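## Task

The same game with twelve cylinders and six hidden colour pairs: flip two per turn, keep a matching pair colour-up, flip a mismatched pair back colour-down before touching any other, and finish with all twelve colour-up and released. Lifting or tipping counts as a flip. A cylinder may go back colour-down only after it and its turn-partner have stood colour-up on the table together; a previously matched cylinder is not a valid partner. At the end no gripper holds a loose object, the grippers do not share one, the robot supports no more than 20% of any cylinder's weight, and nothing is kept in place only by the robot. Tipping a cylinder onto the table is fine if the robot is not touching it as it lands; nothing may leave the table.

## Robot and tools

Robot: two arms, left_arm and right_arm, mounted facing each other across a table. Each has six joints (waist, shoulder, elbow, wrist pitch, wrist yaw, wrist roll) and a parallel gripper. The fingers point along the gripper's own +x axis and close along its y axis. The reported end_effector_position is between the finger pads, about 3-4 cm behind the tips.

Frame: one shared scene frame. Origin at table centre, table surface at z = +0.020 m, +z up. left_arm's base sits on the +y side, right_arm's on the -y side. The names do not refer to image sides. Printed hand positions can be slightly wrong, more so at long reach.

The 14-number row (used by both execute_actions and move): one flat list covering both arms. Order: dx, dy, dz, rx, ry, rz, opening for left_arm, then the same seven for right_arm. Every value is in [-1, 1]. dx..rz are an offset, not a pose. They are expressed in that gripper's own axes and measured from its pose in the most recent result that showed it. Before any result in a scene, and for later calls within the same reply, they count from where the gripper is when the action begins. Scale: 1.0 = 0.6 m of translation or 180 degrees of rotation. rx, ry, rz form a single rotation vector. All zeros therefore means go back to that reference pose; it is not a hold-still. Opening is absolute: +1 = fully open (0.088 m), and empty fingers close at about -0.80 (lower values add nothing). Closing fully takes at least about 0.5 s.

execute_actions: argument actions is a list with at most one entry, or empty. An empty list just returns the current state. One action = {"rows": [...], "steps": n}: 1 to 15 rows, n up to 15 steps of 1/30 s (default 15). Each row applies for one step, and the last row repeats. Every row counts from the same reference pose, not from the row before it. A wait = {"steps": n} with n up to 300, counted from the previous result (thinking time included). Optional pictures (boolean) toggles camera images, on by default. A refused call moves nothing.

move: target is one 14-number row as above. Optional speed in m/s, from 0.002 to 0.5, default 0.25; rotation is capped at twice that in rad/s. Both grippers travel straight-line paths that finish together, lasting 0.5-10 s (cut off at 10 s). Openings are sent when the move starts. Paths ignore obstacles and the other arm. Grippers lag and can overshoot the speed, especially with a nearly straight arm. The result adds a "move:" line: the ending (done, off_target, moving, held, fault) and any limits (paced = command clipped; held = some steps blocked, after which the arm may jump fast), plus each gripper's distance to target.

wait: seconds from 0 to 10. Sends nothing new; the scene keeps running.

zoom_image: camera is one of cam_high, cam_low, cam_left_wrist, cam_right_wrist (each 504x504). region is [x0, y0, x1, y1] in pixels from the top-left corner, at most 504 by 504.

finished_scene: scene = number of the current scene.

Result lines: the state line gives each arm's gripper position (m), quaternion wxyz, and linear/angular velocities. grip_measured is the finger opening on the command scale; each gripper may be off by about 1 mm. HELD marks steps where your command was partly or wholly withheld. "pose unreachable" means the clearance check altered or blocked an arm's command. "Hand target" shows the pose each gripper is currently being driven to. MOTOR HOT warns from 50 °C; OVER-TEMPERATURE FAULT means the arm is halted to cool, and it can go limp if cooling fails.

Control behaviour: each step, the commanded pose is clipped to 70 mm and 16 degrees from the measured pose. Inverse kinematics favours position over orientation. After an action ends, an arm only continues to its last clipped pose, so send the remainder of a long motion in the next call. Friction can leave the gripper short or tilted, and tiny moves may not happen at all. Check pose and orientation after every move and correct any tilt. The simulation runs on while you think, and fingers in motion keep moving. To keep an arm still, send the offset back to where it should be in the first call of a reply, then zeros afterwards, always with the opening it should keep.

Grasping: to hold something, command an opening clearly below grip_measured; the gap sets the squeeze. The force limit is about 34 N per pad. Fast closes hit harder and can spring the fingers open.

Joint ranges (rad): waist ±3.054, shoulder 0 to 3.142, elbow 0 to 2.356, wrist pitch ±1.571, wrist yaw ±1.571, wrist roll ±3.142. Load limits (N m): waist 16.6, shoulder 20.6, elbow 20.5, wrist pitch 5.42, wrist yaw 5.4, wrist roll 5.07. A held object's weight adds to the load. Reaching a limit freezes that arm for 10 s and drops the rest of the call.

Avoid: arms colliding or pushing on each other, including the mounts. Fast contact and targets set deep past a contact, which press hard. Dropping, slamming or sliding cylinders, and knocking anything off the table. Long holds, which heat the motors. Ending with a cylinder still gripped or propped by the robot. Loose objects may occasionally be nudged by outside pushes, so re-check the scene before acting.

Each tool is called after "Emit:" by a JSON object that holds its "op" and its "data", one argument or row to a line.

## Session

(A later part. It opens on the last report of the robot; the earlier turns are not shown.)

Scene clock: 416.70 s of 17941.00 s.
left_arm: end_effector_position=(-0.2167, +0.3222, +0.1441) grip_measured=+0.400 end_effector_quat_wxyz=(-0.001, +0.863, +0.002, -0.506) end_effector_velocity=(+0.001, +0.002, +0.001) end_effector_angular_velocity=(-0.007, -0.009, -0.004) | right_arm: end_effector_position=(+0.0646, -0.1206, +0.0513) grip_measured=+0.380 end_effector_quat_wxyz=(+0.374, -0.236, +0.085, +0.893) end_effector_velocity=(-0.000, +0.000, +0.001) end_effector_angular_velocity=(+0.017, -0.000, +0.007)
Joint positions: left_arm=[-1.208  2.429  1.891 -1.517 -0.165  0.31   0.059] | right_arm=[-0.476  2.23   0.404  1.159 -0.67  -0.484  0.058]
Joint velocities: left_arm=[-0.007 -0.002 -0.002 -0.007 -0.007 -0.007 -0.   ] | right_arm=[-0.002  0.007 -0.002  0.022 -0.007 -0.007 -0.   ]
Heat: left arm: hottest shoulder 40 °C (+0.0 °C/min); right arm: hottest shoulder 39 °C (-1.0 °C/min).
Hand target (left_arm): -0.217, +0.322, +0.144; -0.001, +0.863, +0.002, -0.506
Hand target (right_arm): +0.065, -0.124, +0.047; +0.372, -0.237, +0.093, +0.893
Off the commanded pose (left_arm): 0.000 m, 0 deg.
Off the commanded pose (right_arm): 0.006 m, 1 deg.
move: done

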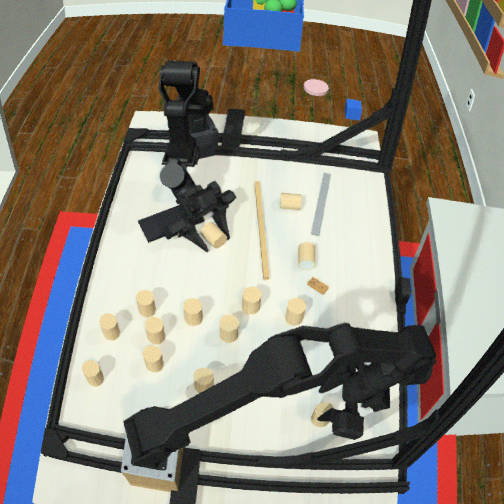

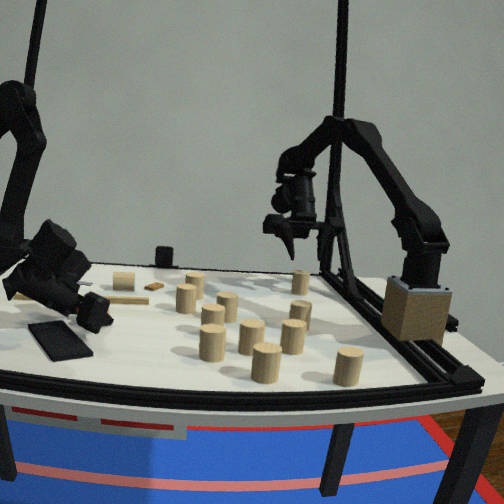

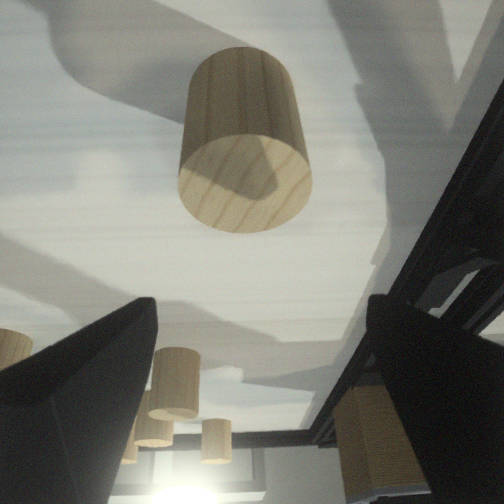

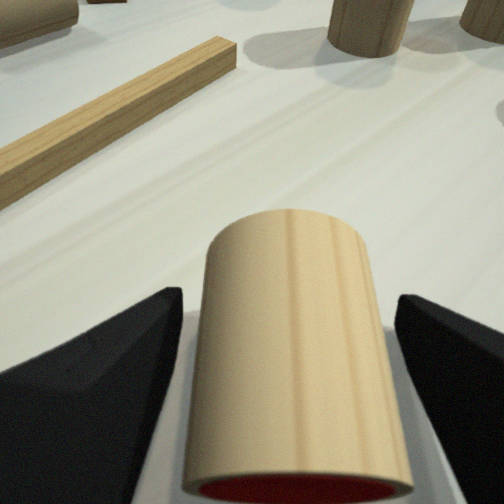

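Emit:
{"op": "move", "data": {
  "target": [0.115,0.005,0.07,0,0.003,0,0.4,0,0,0,0,0,0,0.38],
  "speed": 0.12
}}

Emit:
{"op": "execute_actions", "data": {
  "actions": [
    {"rows":[[0,0,0,0,0,0,0.3,0,0,0,0,0,0,0.3],[0,0,0,0,0,0,0.3,0,0,0,0,0,0,0.3],[0,0,0,0,0,0,0.2,0,0,0,0,0,0,0.2],[0,0,0,0,0,0,0.2,0,0,0,0,0,0,0.2],[0,0,0,0,0,0,0.1,0,0,0,0,0,0,0.1],[0,0,0,0,0,0,0.1,0,0,0,0,0,0,0.1],[0,0,0,0,0,0,0,0,0,0,0,0,0,0],[0,0,0,0,0,0,0,0,0,0,0,0,0,0],[0,0,0,0,0,0,-0.1,0,0,0,0,0,0,-0.1],[0,0,0,0,0,0,-0.1,0,0,0,0,0,0,-0.1],[0,0,0,0,0,0,-0.3,0,0,0,0,0,0,-0.3]],"steps":14}
  ],
  "pictures": false
}}

Emit:
{"op": "move", "data": {
  "target": [-0.055,0,-0.032,0,0,0,-0.3,-0.028,0,0.048,0,0,0,-0.3],
  "speed": 0.15
}}

Emit:
{"op": "move", "data": {
  "target": [0.072,0.165,-0.091,0,-0.5,0,-0.3,-0.146,0.30,-0.035,0,0.503,0,-0.3],
  "speed": 0.35
}}

Scene clock: 444.67 s of 17941.00 s.
left_arm: end_effector_position=(-0.2213, +0.3204, +0.0661) grip_measured=+0.400 end_effector_quat_wxyz=(-0.001, +0.863, +0.002, -0.505) end_effector_velocity=(+0.003, +0.003, -0.001) end_effector_angular_velocity=(+0.008, -0.014, +0.007) | right_arm: end_effector_position=(+0.0647, -0.1208, +0.0511) grip_measured=+0.380 end_effector_quat_wxyz=(+0.374, -0.236, +0.085, +0.893) end_effector_velocity=(-0.002, -0.003, +0.001) end_effector_angular_velocity=(-0.012, +0.018, +0.011)
Joint positions: left_arm=[-1.208  2.584  1.851 -1.324 -0.166  0.311  0.059] | right_arm=[-0.477  2.232  0.404  1.16  -0.671 -0.483  0.058]
Joint velocities: left_arm=[-0.002  0.002 -0.007 -0.007  0.007 -0.007 -0.   ] | right_arm=[-0.002 -0.002 -0.002 -0.007 -0.022  0.007 -0.   ]
Heat: left arm: hottest shoulder 44 °C (+5.0 °C/min); right arm: hottest shoulder 36 °C (-4.0 °C/min).
Hand target (left_arm): -0.219, +0.320, +0.063; -0.001, +0.865, +0.002, -0.502
Hand target (right_arm): +0.065, -0.121, +0.051; +0.374, -0.236, +0.085, +0.893
Off the commanded pose (left_arm): 0.003 m, 0 deg.
Off the commanded pose (right_arm): 0.000 m, 0 deg.
After step 90, 23.90 s passed at rest.
move: done

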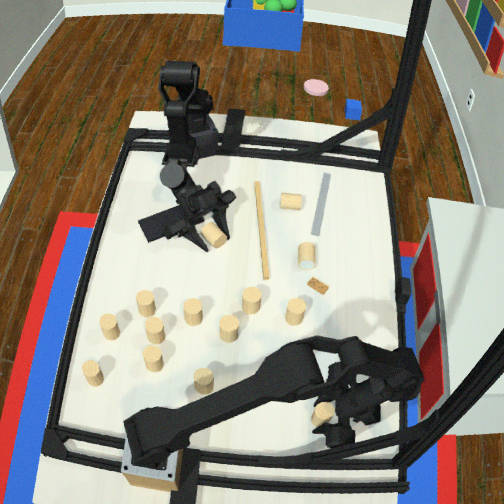

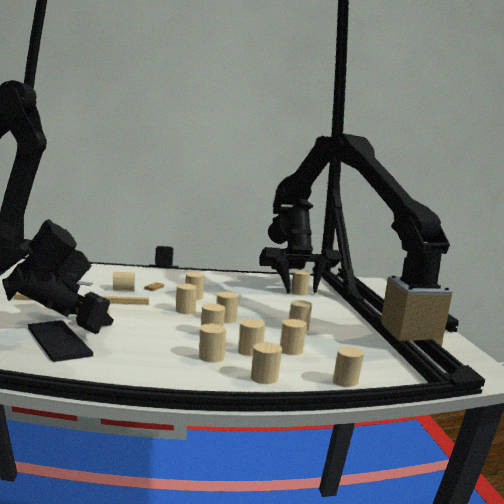

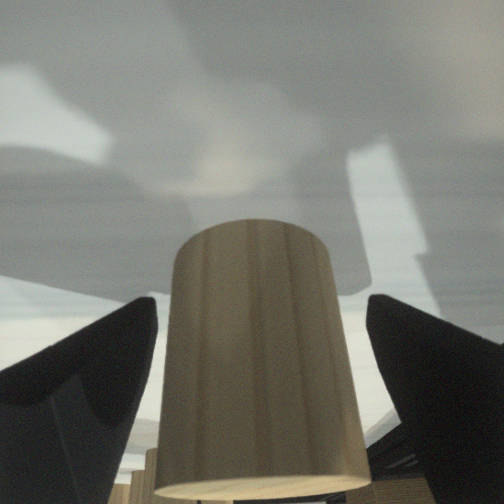

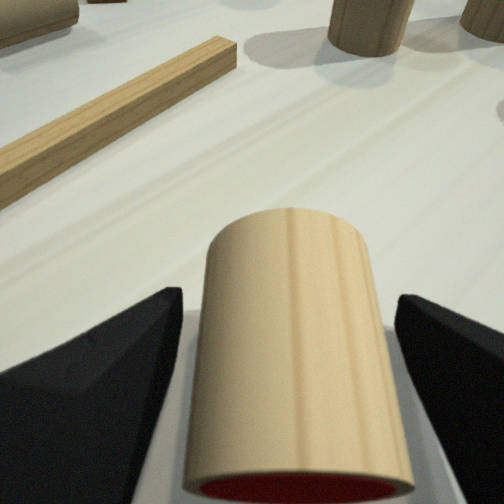

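Scene clock: 445.13 s of 17941.00 s.
left_arm: end_effector_position=(-0.2212, +0.3203, +0.0661) grip_measured=+0.009 end_effector_quat_wxyz=(-0.001, +0.863, +0.002, -0.505) end_effector_velocity=(+0.002, +0.000, +0.001) end_effector_angular_velocity=(-0.007, -0.009, +0.001) | right_arm: end_effector_position=(+0.0647, -0.1208, +0.0511) grip_measured=-0.007 end_effector_quat_wxyz=(+0.374, -0.236, +0.085, +0.893) end_effector_velocity=(-0.002, -0.003, +0.001) end_effector_angular_velocity=(-0.003, +0.009, +0.018)
Joint positions: left_arm=[-1.208  2.584  1.851 -1.324 -0.166  0.311  0.039] | right_arm=[-0.477  2.232  0.404  1.16  -0.671 -0.483  0.039]
Joint velocities: left_arm=[-0.002 -0.002 -0.002 -0.007 -0.007 -0.007 -0.   ] | right_arm=[-0.002 -0.002 -0.002 -0.007 -0.022 -0.007 -0.   ]
Heat: left arm: hottest shoulder 44 °C (+5.1 °C/min); right arm: hottest shoulder 36 °C (-4.1 °C/min).
Hand target (left_arm): -0.221, +0.320, +0.066; -0.001, +0.863, +0.002, -0.505
Hand target (right_arm): +0.065, -0.121, +0.051; +0.374, -0.236, +0.085, +0.893
Off the commanded pose (left_arm): 0.000 m, 0 deg.
Off the commanded pose (right_arm): 0.000 m, 0 deg.
Steps of this call (steps 1 to 14: all 14 steps of this action). Readings (end_effector_position):
1: left_arm (-0.2213, +0.3204, +0.0661) | right_arm (+0.0647, -0.1208, +0.0510)
2: left_arm (-0.2213, +0.3204, +0.0661) | right_arm (+0.0647, -0.1208, +0.0510)
4: left_arm (-0.2213, +0.3204, +0.0661) | right_arm (+0.0647, -0.1208, +0.0510)
8: left_arm (-0.2212, +0.3203, +0.0661) | right_arm (+0.0647, -0.1208, +0.0510)
14: the state above

Scene clock: 446.17 s of 17941.00 s.
left_arm: end_effector_position=(-0.2172, +0.3218, +0.0977) grip_measured=+0.009 end_effector_quat_wxyz=(-0.004, +0.868, +0.004, -0.497) end_effector_velocity=(+0.002, +0.001, -0.000) end_effector_angular_velocity=(-0.005, -0.014, +0.000) | right_arm: end_effector_position=(+0.0647, -0.1220, +0.0805) grip_measured=-0.007 end_effector_quat_wxyz=(+0.373, -0.237, +0.090, +0.893) end_effector_velocity=(+0.002, -0.000, -0.000) end_effector_angular_velocity=(-0.022, +0.000, -0.012)
Joint positions: left_arm=[-1.208  2.524  1.864 -1.416 -0.166  0.311  0.039] | right_arm=[-0.477  2.035  0.381  0.977 -0.671 -0.481  0.039]
Joint velocities: left_arm=[-0.002  0.002 -0.002 -0.007 -0.007 -0.007 -0.   ] | right_arm=[-0.002 -0.017  0.002 -0.037  0.007  0.007 -0.   ]
Heat: left arm: hottest shoulder 45 °C (+6.1 °C/min); right arm: hottest shoulder 36 °C (-4.1 °C/min).
Hand target (left_arm): -0.221, +0.320, +0.104; -0.001, +0.863, +0.002, -0.505
Hand target (right_arm): +0.064, -0.122, +0.084; +0.374, -0.236, +0.085, +0.893
Off the commanded pose (left_arm): 0.008 m, 1 deg.
Off the commanded pose (right_arm): 0.004 m, 1 deg.
move: done

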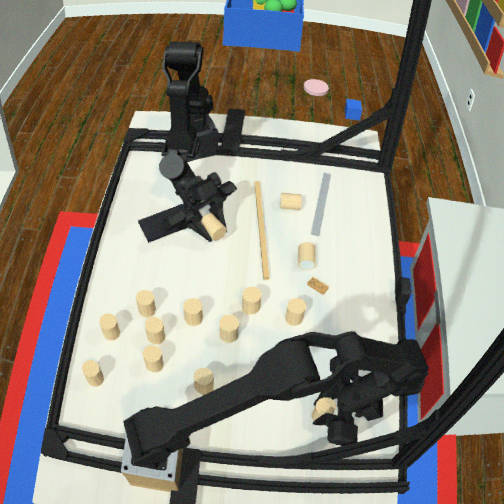

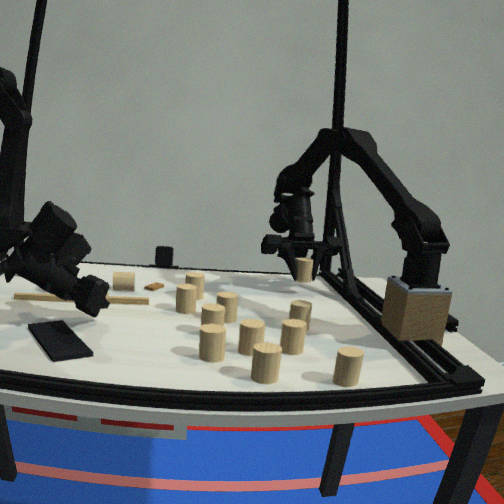

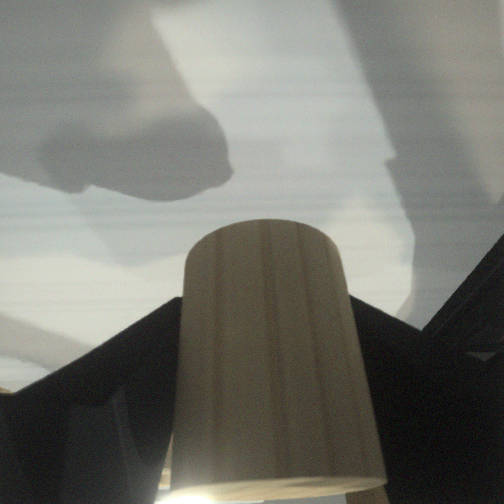

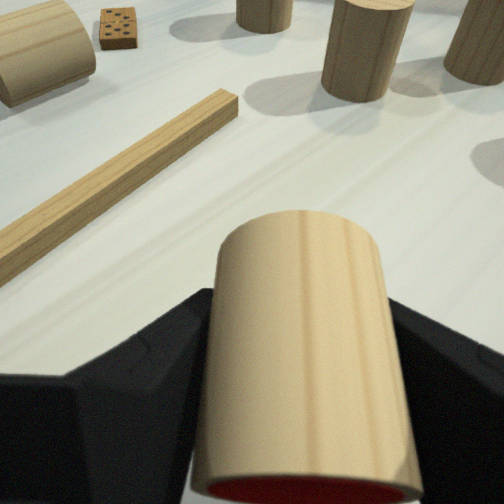

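Scene clock: 448.97 s of 17941.00 s.
left_arm: end_effector_position=(-0.1487, +0.2189, +0.0899) grip_measured=+0.009 end_effector_quat_wxyz=(-0.000, +0.265, -0.002, -0.964) end_effector_velocity=(+0.001, +0.002, -0.001) end_effector_angular_velocity=(+0.011, +0.004, +0.002) | right_arm: end_effector_position=(-0.0021, -0.3109, +0.1022) grip_measured=-0.006 end_effector_quat_wxyz=(+0.201, -0.797, +0.332, +0.462) end_effector_velocity=(+0.000, -0.001, +0.001) end_effector_angular_velocity=(-0.012, +0.001, +0.000)
Joint positions: left_arm=[-0.475  2.139  0.649  0.583  0.864  0.775  0.039] | right_arm=[ 0.379  1.956  1.017 -1.147 -0.019  0.061  0.039]
Joint velocities: left_arm=[ 0.002  0.002 -0.007  0.007  0.007 -0.007 -0.   ] | right_arm=[-0.002  0.002  0.002 -0.007 -0.007 -0.007 -0.   ]
Heat: left arm: hottest shoulder 45 °C (+6.0 °C/min); right arm: hottest shoulder 36 °C (-4.0 °C/min).
Hand target (left_arm): -0.147, +0.221, +0.088; +0.001, -0.265, -0.003, +0.964
Hand target (right_arm): -0.004, -0.311, +0.101; -0.199, +0.799, -0.334, -0.459
Off the commanded pose (left_arm): 0.005 m, 1 deg.
Off the commanded pose (right_arm): 0.000 m, 1 deg.
move: done

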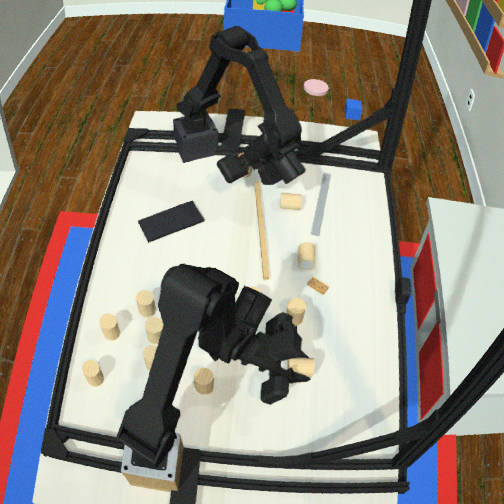

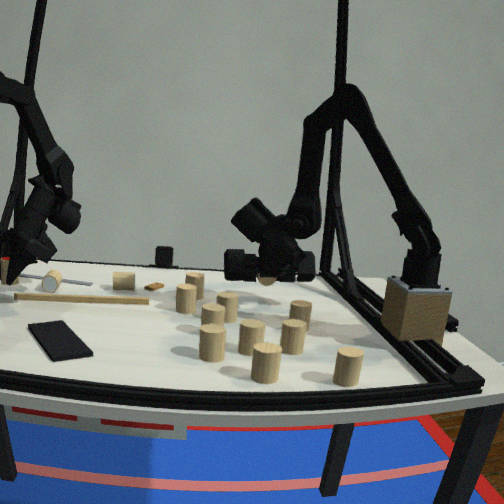

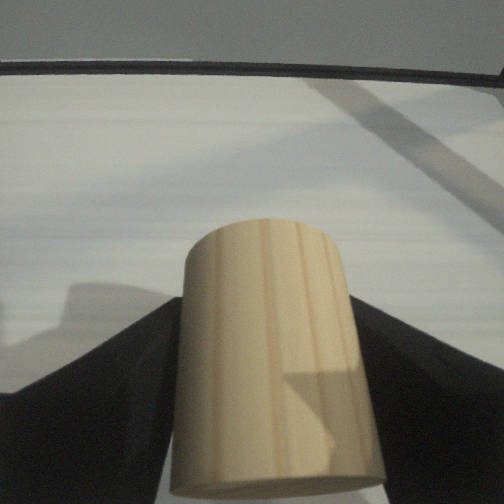

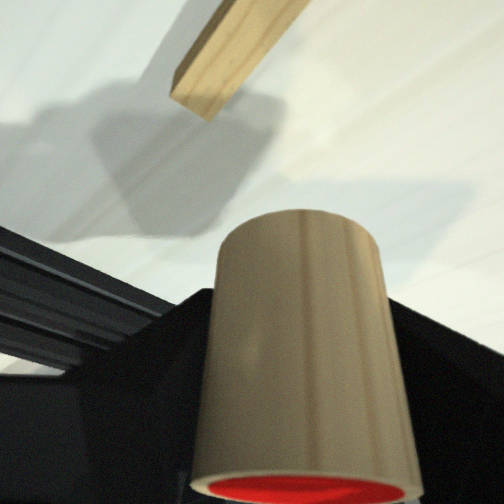

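Emit:
{"op": "move", "data": {
  "target": [0.038,0,-0.066,0,-0.004,0,-0.3,0.054,-0.024,0.058,0,0,0,-0.3],
  "speed": 0.05
}}

Scene clock: 454.87 s of 17941.00 s.
left_arm: end_effector_position=(-0.1499, +0.2193, +0.0524) grip_measured=+0.009 end_effector_quat_wxyz=(-0.004, +0.250, -0.009, -0.968) end_effector_velocity=(-0.000, +0.003, -0.001) end_effector_angular_velocity=(+0.011, +0.004, -0.004) | right_arm: end_effector_position=(-0.0012, -0.2919, +0.0593) grip_measured=-0.007 end_effector_quat_wxyz=(+0.201, -0.796, +0.333, +0.464) end_effector_velocity=(+0.000, -0.001, +0.000) end_effector_angular_velocity=(-0.012, +0.002, +0.000)
Joint positions: left_arm=[-0.471  2.338  0.674  0.785  0.891  0.772  0.039] | right_arm=[ 0.327  2.107  1.032 -1.007  0.004  0.017  0.039]
Joint velocities: left_arm=[-0.002  0.007 -0.002  0.007  0.007 -0.007  0.   ] | right_arm=[-0.002  0.002  0.002 -0.007 -0.007 -0.007 -0.   ]
Heat: left arm: hottest shoulder 44 °C (+5.0 °C/min); right arm: hottest shoulder 35 °C (-4.0 °C/min).
Hand target (left_arm): -0.148, +0.219, +0.044; +0.000, -0.259, +0.002, +0.966
Hand target (right_arm): -0.001, -0.290, +0.057; -0.201, +0.797, -0.332, -0.462
Off the commanded pose (left_arm): 0.008 m, 1 deg.
Off the commanded pose (right_arm): 0.003 m, 0 deg.
move: done

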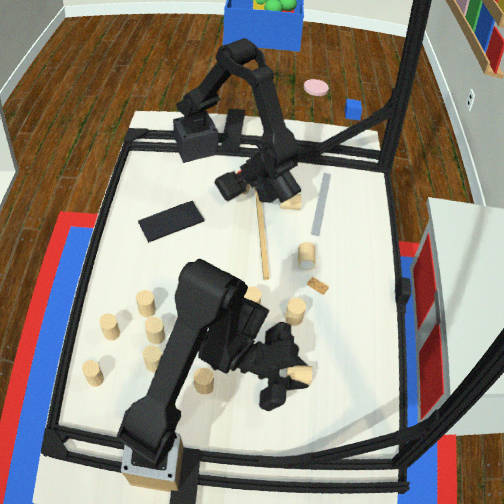

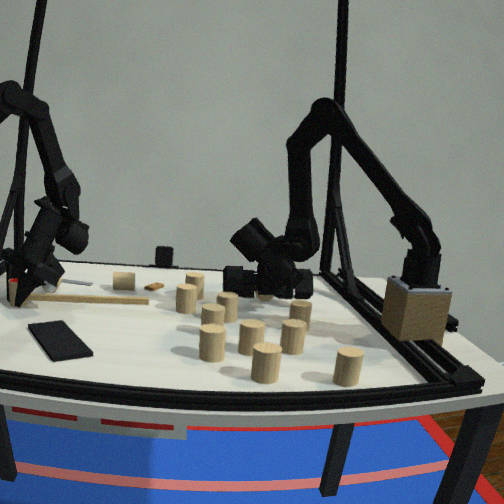

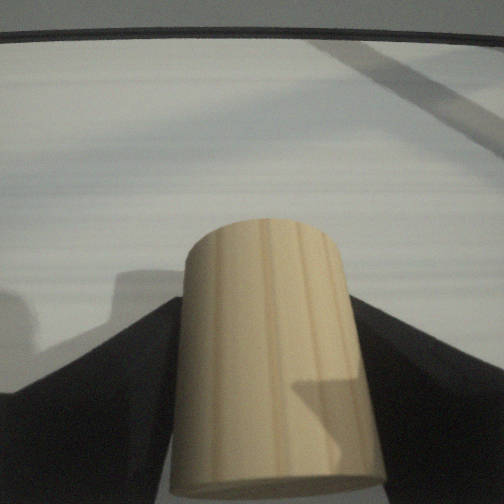

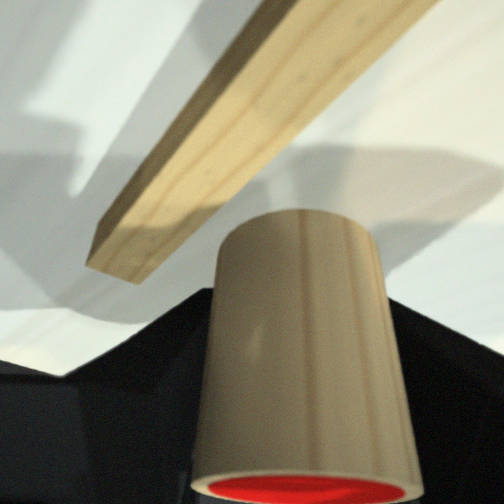

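Emit:
{"op": "move", "data": {
  "target": [0,0,0,0,0,0,0.38,0.011,0,0.006,0,0,0,-0.3],
  "speed": 0.02
}}

Emit:
{"op": "move", "data": {
  "target": [0.015,0,0.043,0,0.506,0,0.38,0,0,0,0,0,0,0.28],
  "speed": 0.35
}}

Scene clock: 459.77 s of 17941.00 s.
left_arm: end_effector_position=(-0.1503, +0.2198, +0.0513) grip_measured=+0.379 end_effector_quat_wxyz=(-0.006, +0.250, -0.008, -0.968) end_effector_velocity=(+0.000, -0.002, -0.001) end_effector_angular_velocity=(+0.005, -0.012, +0.022) | right_arm: end_effector_position=(-0.0020, -0.2910, +0.0580) grip_measured=-0.007 end_effector_quat_wxyz=(+0.203, -0.794, +0.332, +0.466) end_effector_velocity=(+0.000, -0.001, +0.002) end_effector_angular_velocity=(-0.009, +0.005, +0.000)
Joint positions: left_arm=[-0.473  2.343  0.676  0.785  0.893  0.772  0.058] | right_arm=[ 0.327  2.108  1.03  -0.997  0.004  0.017  0.039]
Joint velocities: left_arm=[-0.002 -0.002 -0.002  0.007 -0.022 -0.022  0.   ] | right_arm=[-0.002 -0.007 -0.002 -0.007 -0.007 -0.007 -0.   ]
Heat: left arm: hottest shoulder 43 °C (+4.0 °C/min); right arm: hottest shoulder 35 °C (-5.0 °C/min).
Hand target (left_arm): -0.150, +0.219, +0.052; +0.004, -0.250, +0.009, +0.968
Hand target (right_arm): -0.001, -0.292, +0.052; -0.201, +0.796, -0.333, -0.464
Off the commanded pose (left_arm): 0.001 m, 0 deg.
Off the commanded pose (right_arm): 0.006 m, 0 deg.
move: done

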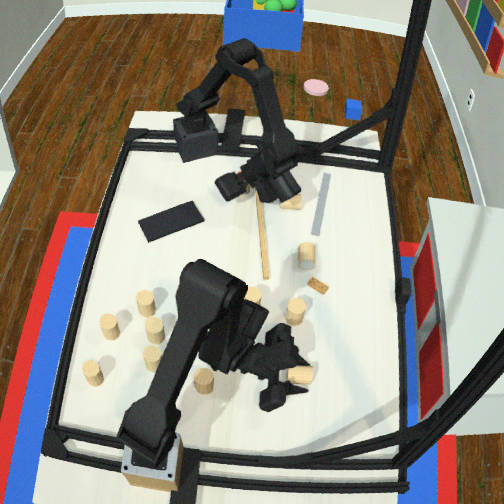

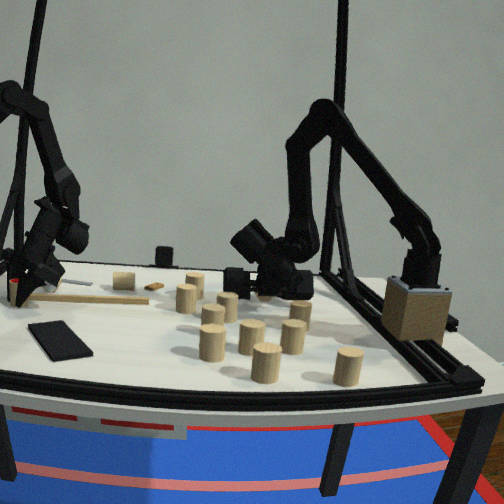

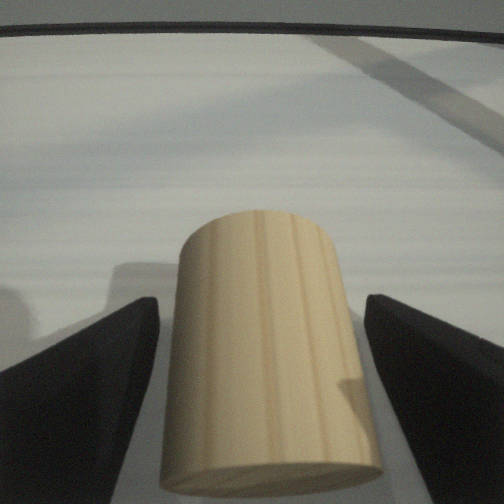

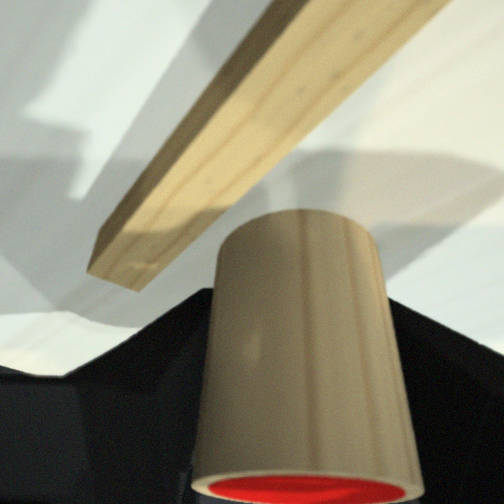

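Scene clock: 462.57 s of 17941.00 s.
left_arm: end_effector_position=(-0.1709, +0.2223, +0.0709) grip_measured=+0.380 end_effector_quat_wxyz=(+0.001, +0.864, -0.008, -0.504) end_effector_velocity=(-0.001, -0.001, +0.004) end_effector_angular_velocity=(-0.005, -0.010, +0.001) | right_arm: end_effector_position=(-0.0023, -0.2907, +0.0578) grip_measured=+0.280 end_effector_quat_wxyz=(+0.203, -0.794, +0.332, +0.467) end_effector_velocity=(+0.001, -0.002, +0.001) end_effector_angular_velocity=(-0.012, +0.002, +0.000)
Joint positions: left_arm=[-0.96   2.554  1.82  -1.264 -0.295  0.547  0.058] | right_arm=[ 0.327  2.108  1.03  -0.995  0.004  0.017  0.053]
Joint velocities: left_arm=[-0.002  0.002  0.017 -0.022 -0.007 -0.007 -0.   ] | right_arm=[-0.002 -0.002 -0.002 -0.007 -0.007 -0.007 -0.   ]
Heat: left arm: hottest shoulder 43 °C (+4.0 °C/min); right arm: hottest shoulder 35 °C (-4.0 °C/min).
Hand target (left_arm): -0.172, +0.222, +0.069; +0.002, +0.865, -0.009, -0.502
Hand target (right_arm): -0.002, -0.291, +0.058; -0.203, +0.794, -0.332, -0.466
Off the commanded pose (left_arm): 0.002 m, 1 deg.
Off the commanded pose (right_arm): 0.000 m, 0 deg.
move: done

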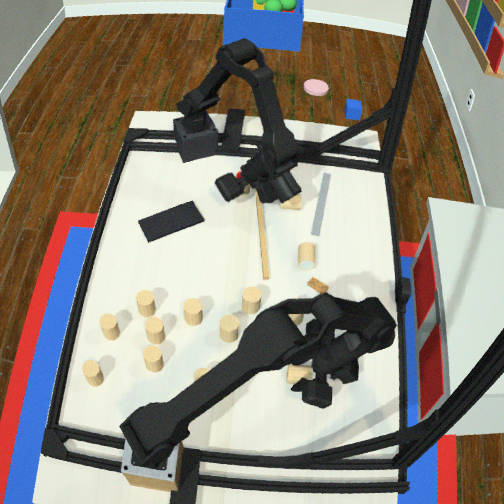

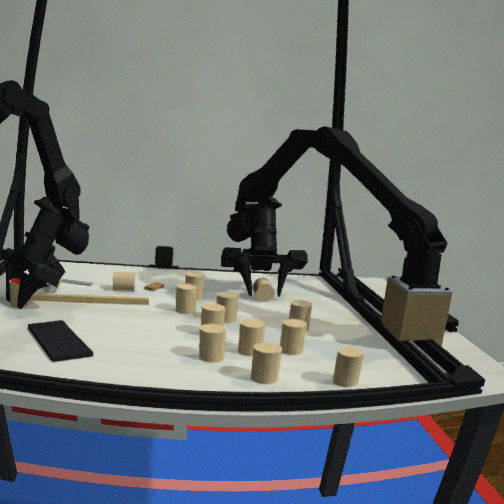

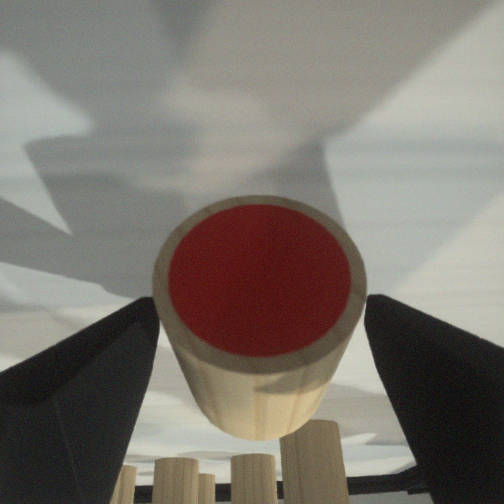

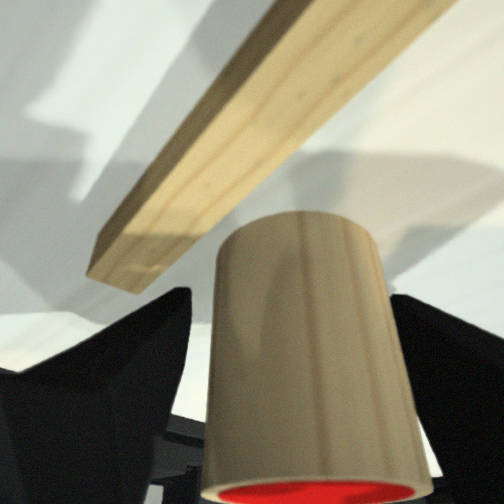

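Emit:
{"op": "execute_actions", "data": {
  "actions": [
    {"rows":[[0,0,0,0,0,0,0.3,0,0,0,0,0,0,0.28],[0,0,0,0,0,0,0.3,0,0,0,0,0,0,0.28],[0,0,0,0,0,0,0.2,0,0,0,0,0,0,0.28],[0,0,0,0,0,0,0.2,0,0,0,0,0,0,0.28],[0,0,0,0,0,0,0.1,0,0,0,0,0,0,0.28],[0,0,0,0,0,0,0.1,0,0,0,0,0,0,0.28],[0,0,0,0,0,0,0,0,0,0,0,0,0,0.28],[0,0,0,0,0,0,0,0,0,0,0,0,0,0.28],[0,0,0,0,0,0,-0.1,0,0,0,0,0,0,0.28],[0,0,0,0,0,0,-0.1,0,0,0,0,0,0,0.28],[0,0,0,0,0,0,-0.3,0,0,0,0,0,0,0.28]],"steps":14}
  ],
  "pictures": false
}}

Emit:
{"op": "move", "data": {
  "target": [-0.04,0,-0.035,0,0,0,-0.3,-0.115,0,-0.055,0,0,0,0.28],
  "speed": 0.15
}}

Emit:
{"op": "move", "data": {
  "target": [-0.097,-0.155,0.19,0,-0.495,0,-0.3,-0.033,-0.583,0.14,0.267,-0.472,-0.071,0.38],
  "speed": 0.35
}}

Scene clock: 474.47 s of 17941.00 s.
left_arm: end_effector_position=(-0.1708, +0.2223, +0.0706) grip_measured=+0.013 end_effector_quat_wxyz=(+0.001, +0.864, -0.008, -0.503) end_effector_velocity=(+0.003, +0.002, +0.001) end_effector_angular_velocity=(-0.002, -0.014, +0.001) | right_arm: end_effector_position=(-0.0023, -0.2907, +0.0578) grip_measured=+0.280 end_effector_quat_wxyz=(+0.203, -0.794, +0.332, +0.467) end_effector_velocity=(+0.003, -0.001, +0.000) end_effector_angular_velocity=(-0.007, -0.011, +0.008)
Joint positions: left_arm=[-0.96   2.556  1.822 -1.266 -0.295  0.546  0.04 ] | right_arm=[ 0.327  2.108  1.03  -0.995  0.004  0.017  0.053]
Joint velocities: left_arm=[-0.002 -0.002 -0.007 -0.007 -0.007 -0.007 -0.001] | right_arm=[-0.002  0.002 -0.002 -0.007  0.007 -0.007 -0.   ]
Heat: left arm: hottest shoulder 44 °C (+5.0 °C/min); right arm: hottest shoulder 35 °C (-5.0 °C/min).
Hand target (left_arm): -0.171, +0.222, +0.071; +0.001, +0.864, -0.008, -0.504
Hand target (right_arm): -0.002, -0.291, +0.058; -0.203, +0.794, -0.332, -0.467
Off the commanded pose (left_arm): 0.000 m, 0 deg.
Off the commanded pose (right_arm): 0.000 m, 0 deg.
Steps of this call (steps 1 to 90: nothing new was sent; then 8.43 s passed at rest; steps 91 to 104: all 14 steps of this action). Readings (end_effector_position):
91: left_arm (-0.1707, +0.2224, +0.0707) | right_arm (-0.0023, -0.2907, +0.0578)
92: left_arm (-0.1707, +0.2224, +0.0707) | right_arm (-0.0023, -0.2907, +0.0578)
94: left_arm (-0.1707, +0.2224, +0.0707) | right_arm (-0.0023, -0.2907, +0.0578)
98: left_arm (-0.1707, +0.2224, +0.0707) | right_arm (-0.0023, -0.2907, +0.0578)
104: the state above

Scene clock: 475.67 s of 17941.00 s.
left_arm: end_effector_position=(-0.1656, +0.2235, +0.0965) grip_measured=+0.013 end_effector_quat_wxyz=(-0.001, +0.865, -0.006, -0.502) end_effector_velocity=(+0.001, +0.001, +0.001) end_effector_angular_velocity=(+0.002, -0.010, -0.012) | right_arm: end_effector_position=(-0.0030, -0.2904, +0.1299) grip_measured=+0.280 end_effector_quat_wxyz=(+0.200, -0.799, +0.334, +0.459) end_effector_velocity=(-0.001, +0.003, +0.003) end_effector_angular_velocity=(+0.002, +0.008, +0.020)
Joint positions: left_arm=[-0.955  2.493  1.81  -1.323 -0.295  0.551  0.04 ] | right_arm=[ 0.329  1.946  1.133 -1.282  0.004  0.018  0.053]
Joint velocities: left_arm=[-0.002 -0.002 -0.002 -0.007 -0.007  0.007 -0.   ] | right_arm=[-0.002 -0.002  0.012 -0.007  0.007 -0.022 -0.   ]
Heat: left arm: hottest shoulder 44 °C (+5.0 °C/min); right arm: hottest shoulder 35 °C (-5.0 °C/min).
Hand target (left_arm): -0.164, +0.223, +0.102; +0.001, +0.864, -0.007, -0.503
Hand target (right_arm): -0.006, -0.289, +0.134; -0.203, +0.794, -0.332, -0.467
Off the commanded pose (left_arm): 0.006 m, 0 deg.
Off the commanded pose (right_arm): 0.006 m, 1 deg.
move: done

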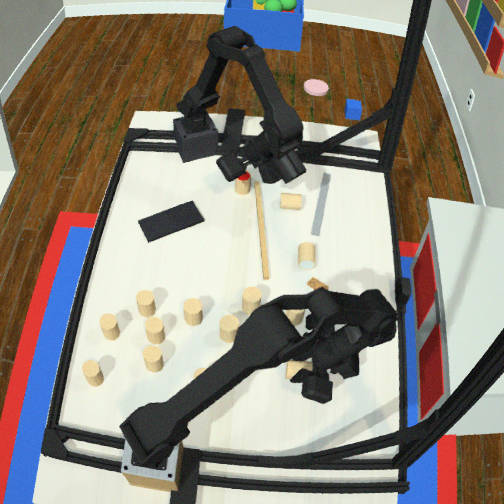

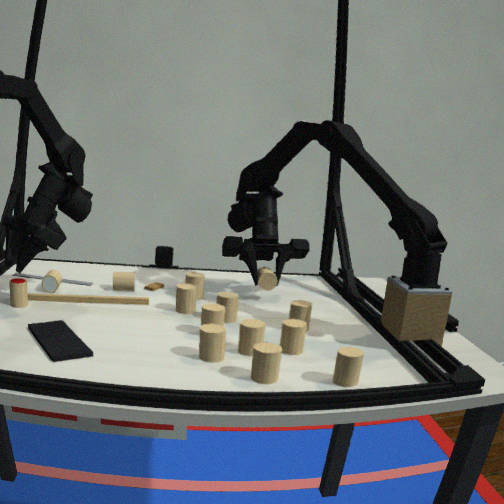

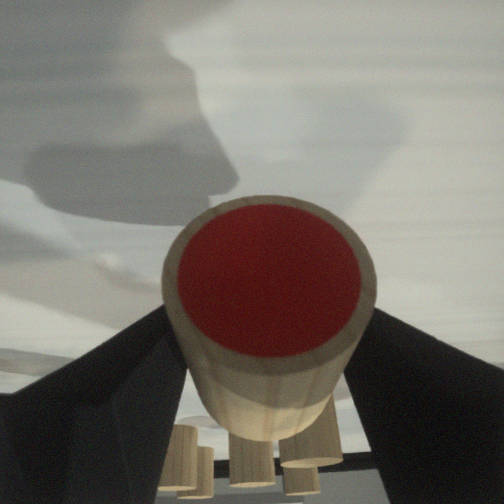

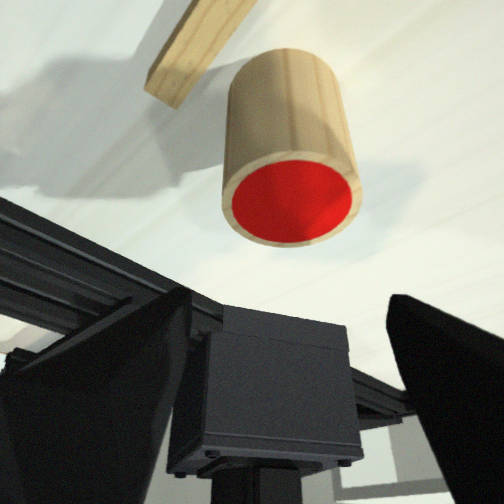

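Scene clock: 478.67 s of 17941.00 s.
left_arm: end_effector_position=(-0.2941, +0.3153, +0.0934) grip_measured=+0.012 end_effector_quat_wxyz=(-0.003, +0.263, -0.005, -0.965) end_effector_velocity=(-0.002, -0.001, +0.001) end_effector_angular_velocity=(-0.006, +0.013, +0.007) | right_arm: end_effector_position=(+0.1877, +0.0137, +0.1160) grip_measured=+0.380 end_effector_quat_wxyz=(+0.686, -0.182, +0.172, +0.683) end_effector_velocity=(+0.000, -0.000, -0.002) end_effector_angular_velocity=(-0.007, +0.011, +0.000)
Joint positions: left_arm=[-1.051  2.224  0.74   0.89   0.439  0.289  0.04 ] | right_arm=[-0.562  2.071  0.775  0.788 -0.085 -0.064  0.058]
Joint velocities: left_arm=[-0.002  0.007  0.002  0.022 -0.007 -0.007 -0.   ] | right_arm=[-0.002  0.002  0.002 -0.007 -0.007  0.007  0.   ]
Heat: left arm: hottest shoulder 44 °C (+4.0 °C/min); right arm: hottest shoulder 35 °C (-4.0 °C/min).
Hand target (left_arm): -0.293, +0.318, +0.091; +0.007, -0.264, +0.002, +0.964
Hand target (right_arm): +0.188, +0.016, +0.113; +0.686, -0.181, +0.174, +0.683
Off the commanded pose (left_arm): 0.005 m, 0 deg.
Off the commanded pose (right_arm): 0.007 m, 1 deg.
move: done

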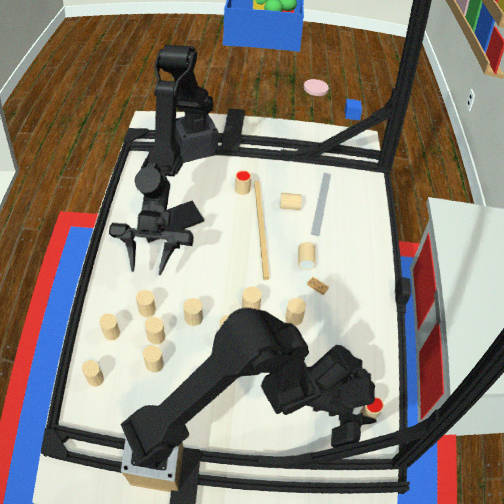

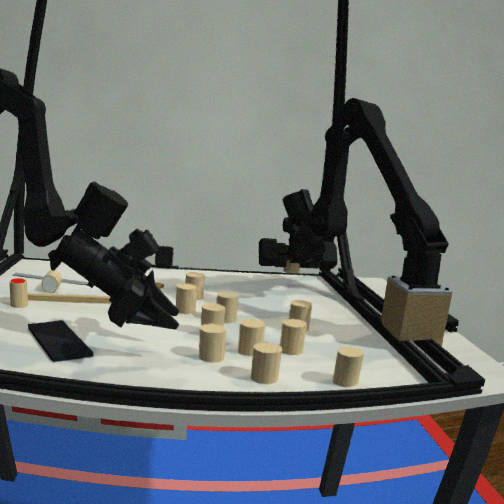

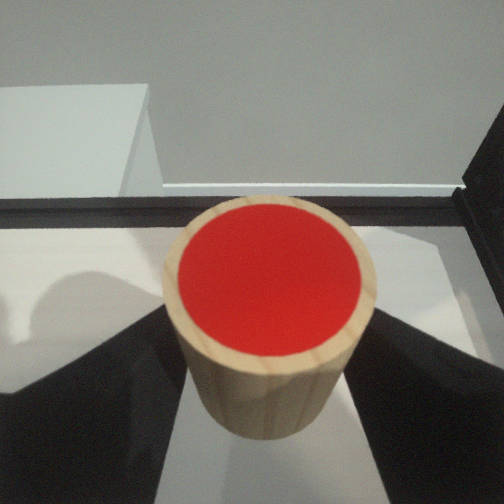

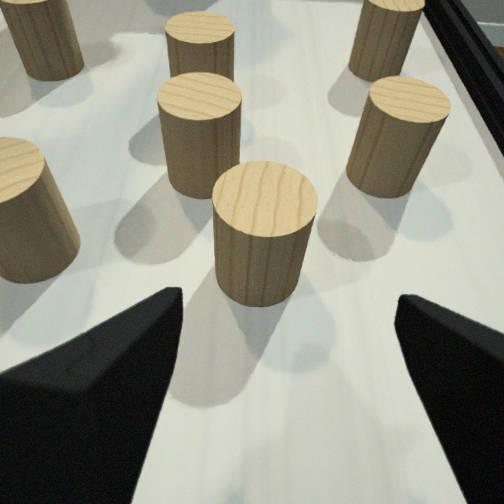

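Emit:
{"op": "move", "data": {
  "target": [0.04,0.025,-0.068,0,-0.003,0,-0.3,0.138,0.011,-0.026,0.005,0.003,0,0.35],
  "speed": 0.08
}}

Scene clock: 485.50 s of 17941.00 s.
left_arm: end_effector_position=(-0.3000, +0.3010, +0.0613) grip_measured=+0.012 end_effector_quat_wxyz=(-0.008, +0.240, -0.013, -0.971) end_effector_velocity=(+0.002, -0.001, -0.001) end_effector_angular_velocity=(+0.007, -0.008, +0.012) | right_arm: end_effector_position=(+0.1833, +0.0777, +0.0681) grip_measured=+0.350 end_effector_quat_wxyz=(+0.687, -0.177, +0.177, +0.682) end_effector_velocity=(+0.000, +0.000, +0.001) end_effector_angular_velocity=(-0.002, +0.010, +0.000)
Joint positions: left_arm=[-1.015  2.408  0.812  1.04   0.486  0.308  0.04 ] | right_arm=[-0.535  2.373  1.078  0.788 -0.062 -0.037  0.056]
Joint velocities: left_arm=[ 0.002 -0.002 -0.002 -0.007 -0.007 -0.007  0.   ] | right_arm=[-0.002 -0.002  0.002 -0.007 -0.007  0.007 -0.   ]
Heat: left arm: hottest shoulder 44 °C (+2.0 °C/min); right arm: hottest shoulder 35 °C (-3.0 °C/min).
Hand target (left_arm): -0.293, +0.300, +0.046; +0.004, -0.258, +0.005, +0.966
Hand target (right_arm): +0.183, +0.078, +0.062; +0.687, -0.180, +0.181, +0.681
Off the commanded pose (left_arm): 0.016 m, 2 deg.
Off the commanded pose (right_arm): 0.006 m, 1 deg.
move: off_target (left_arm)

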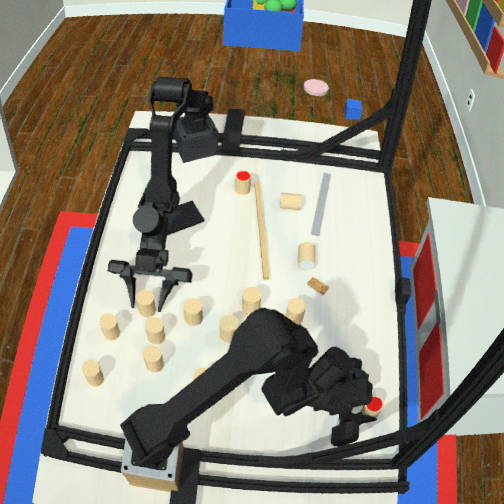

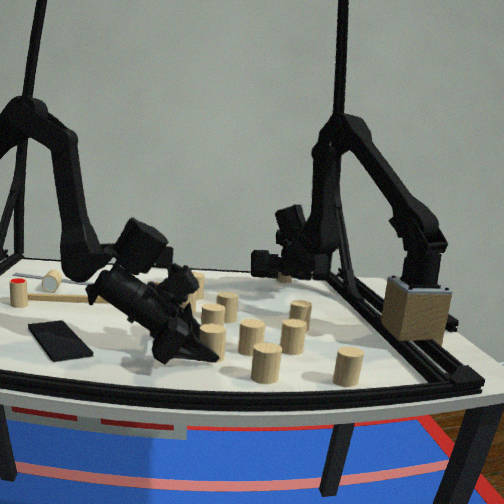

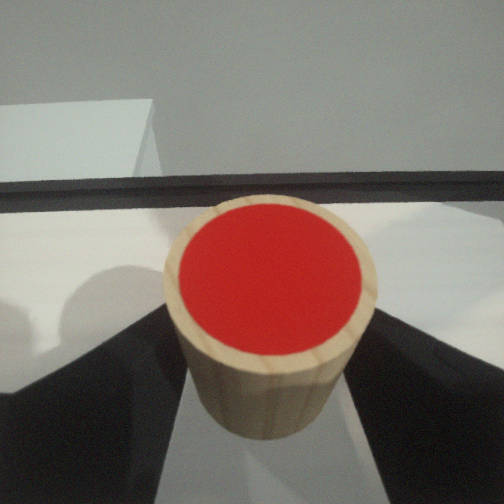

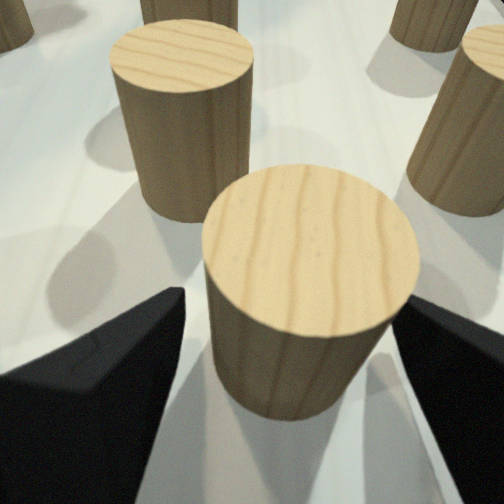

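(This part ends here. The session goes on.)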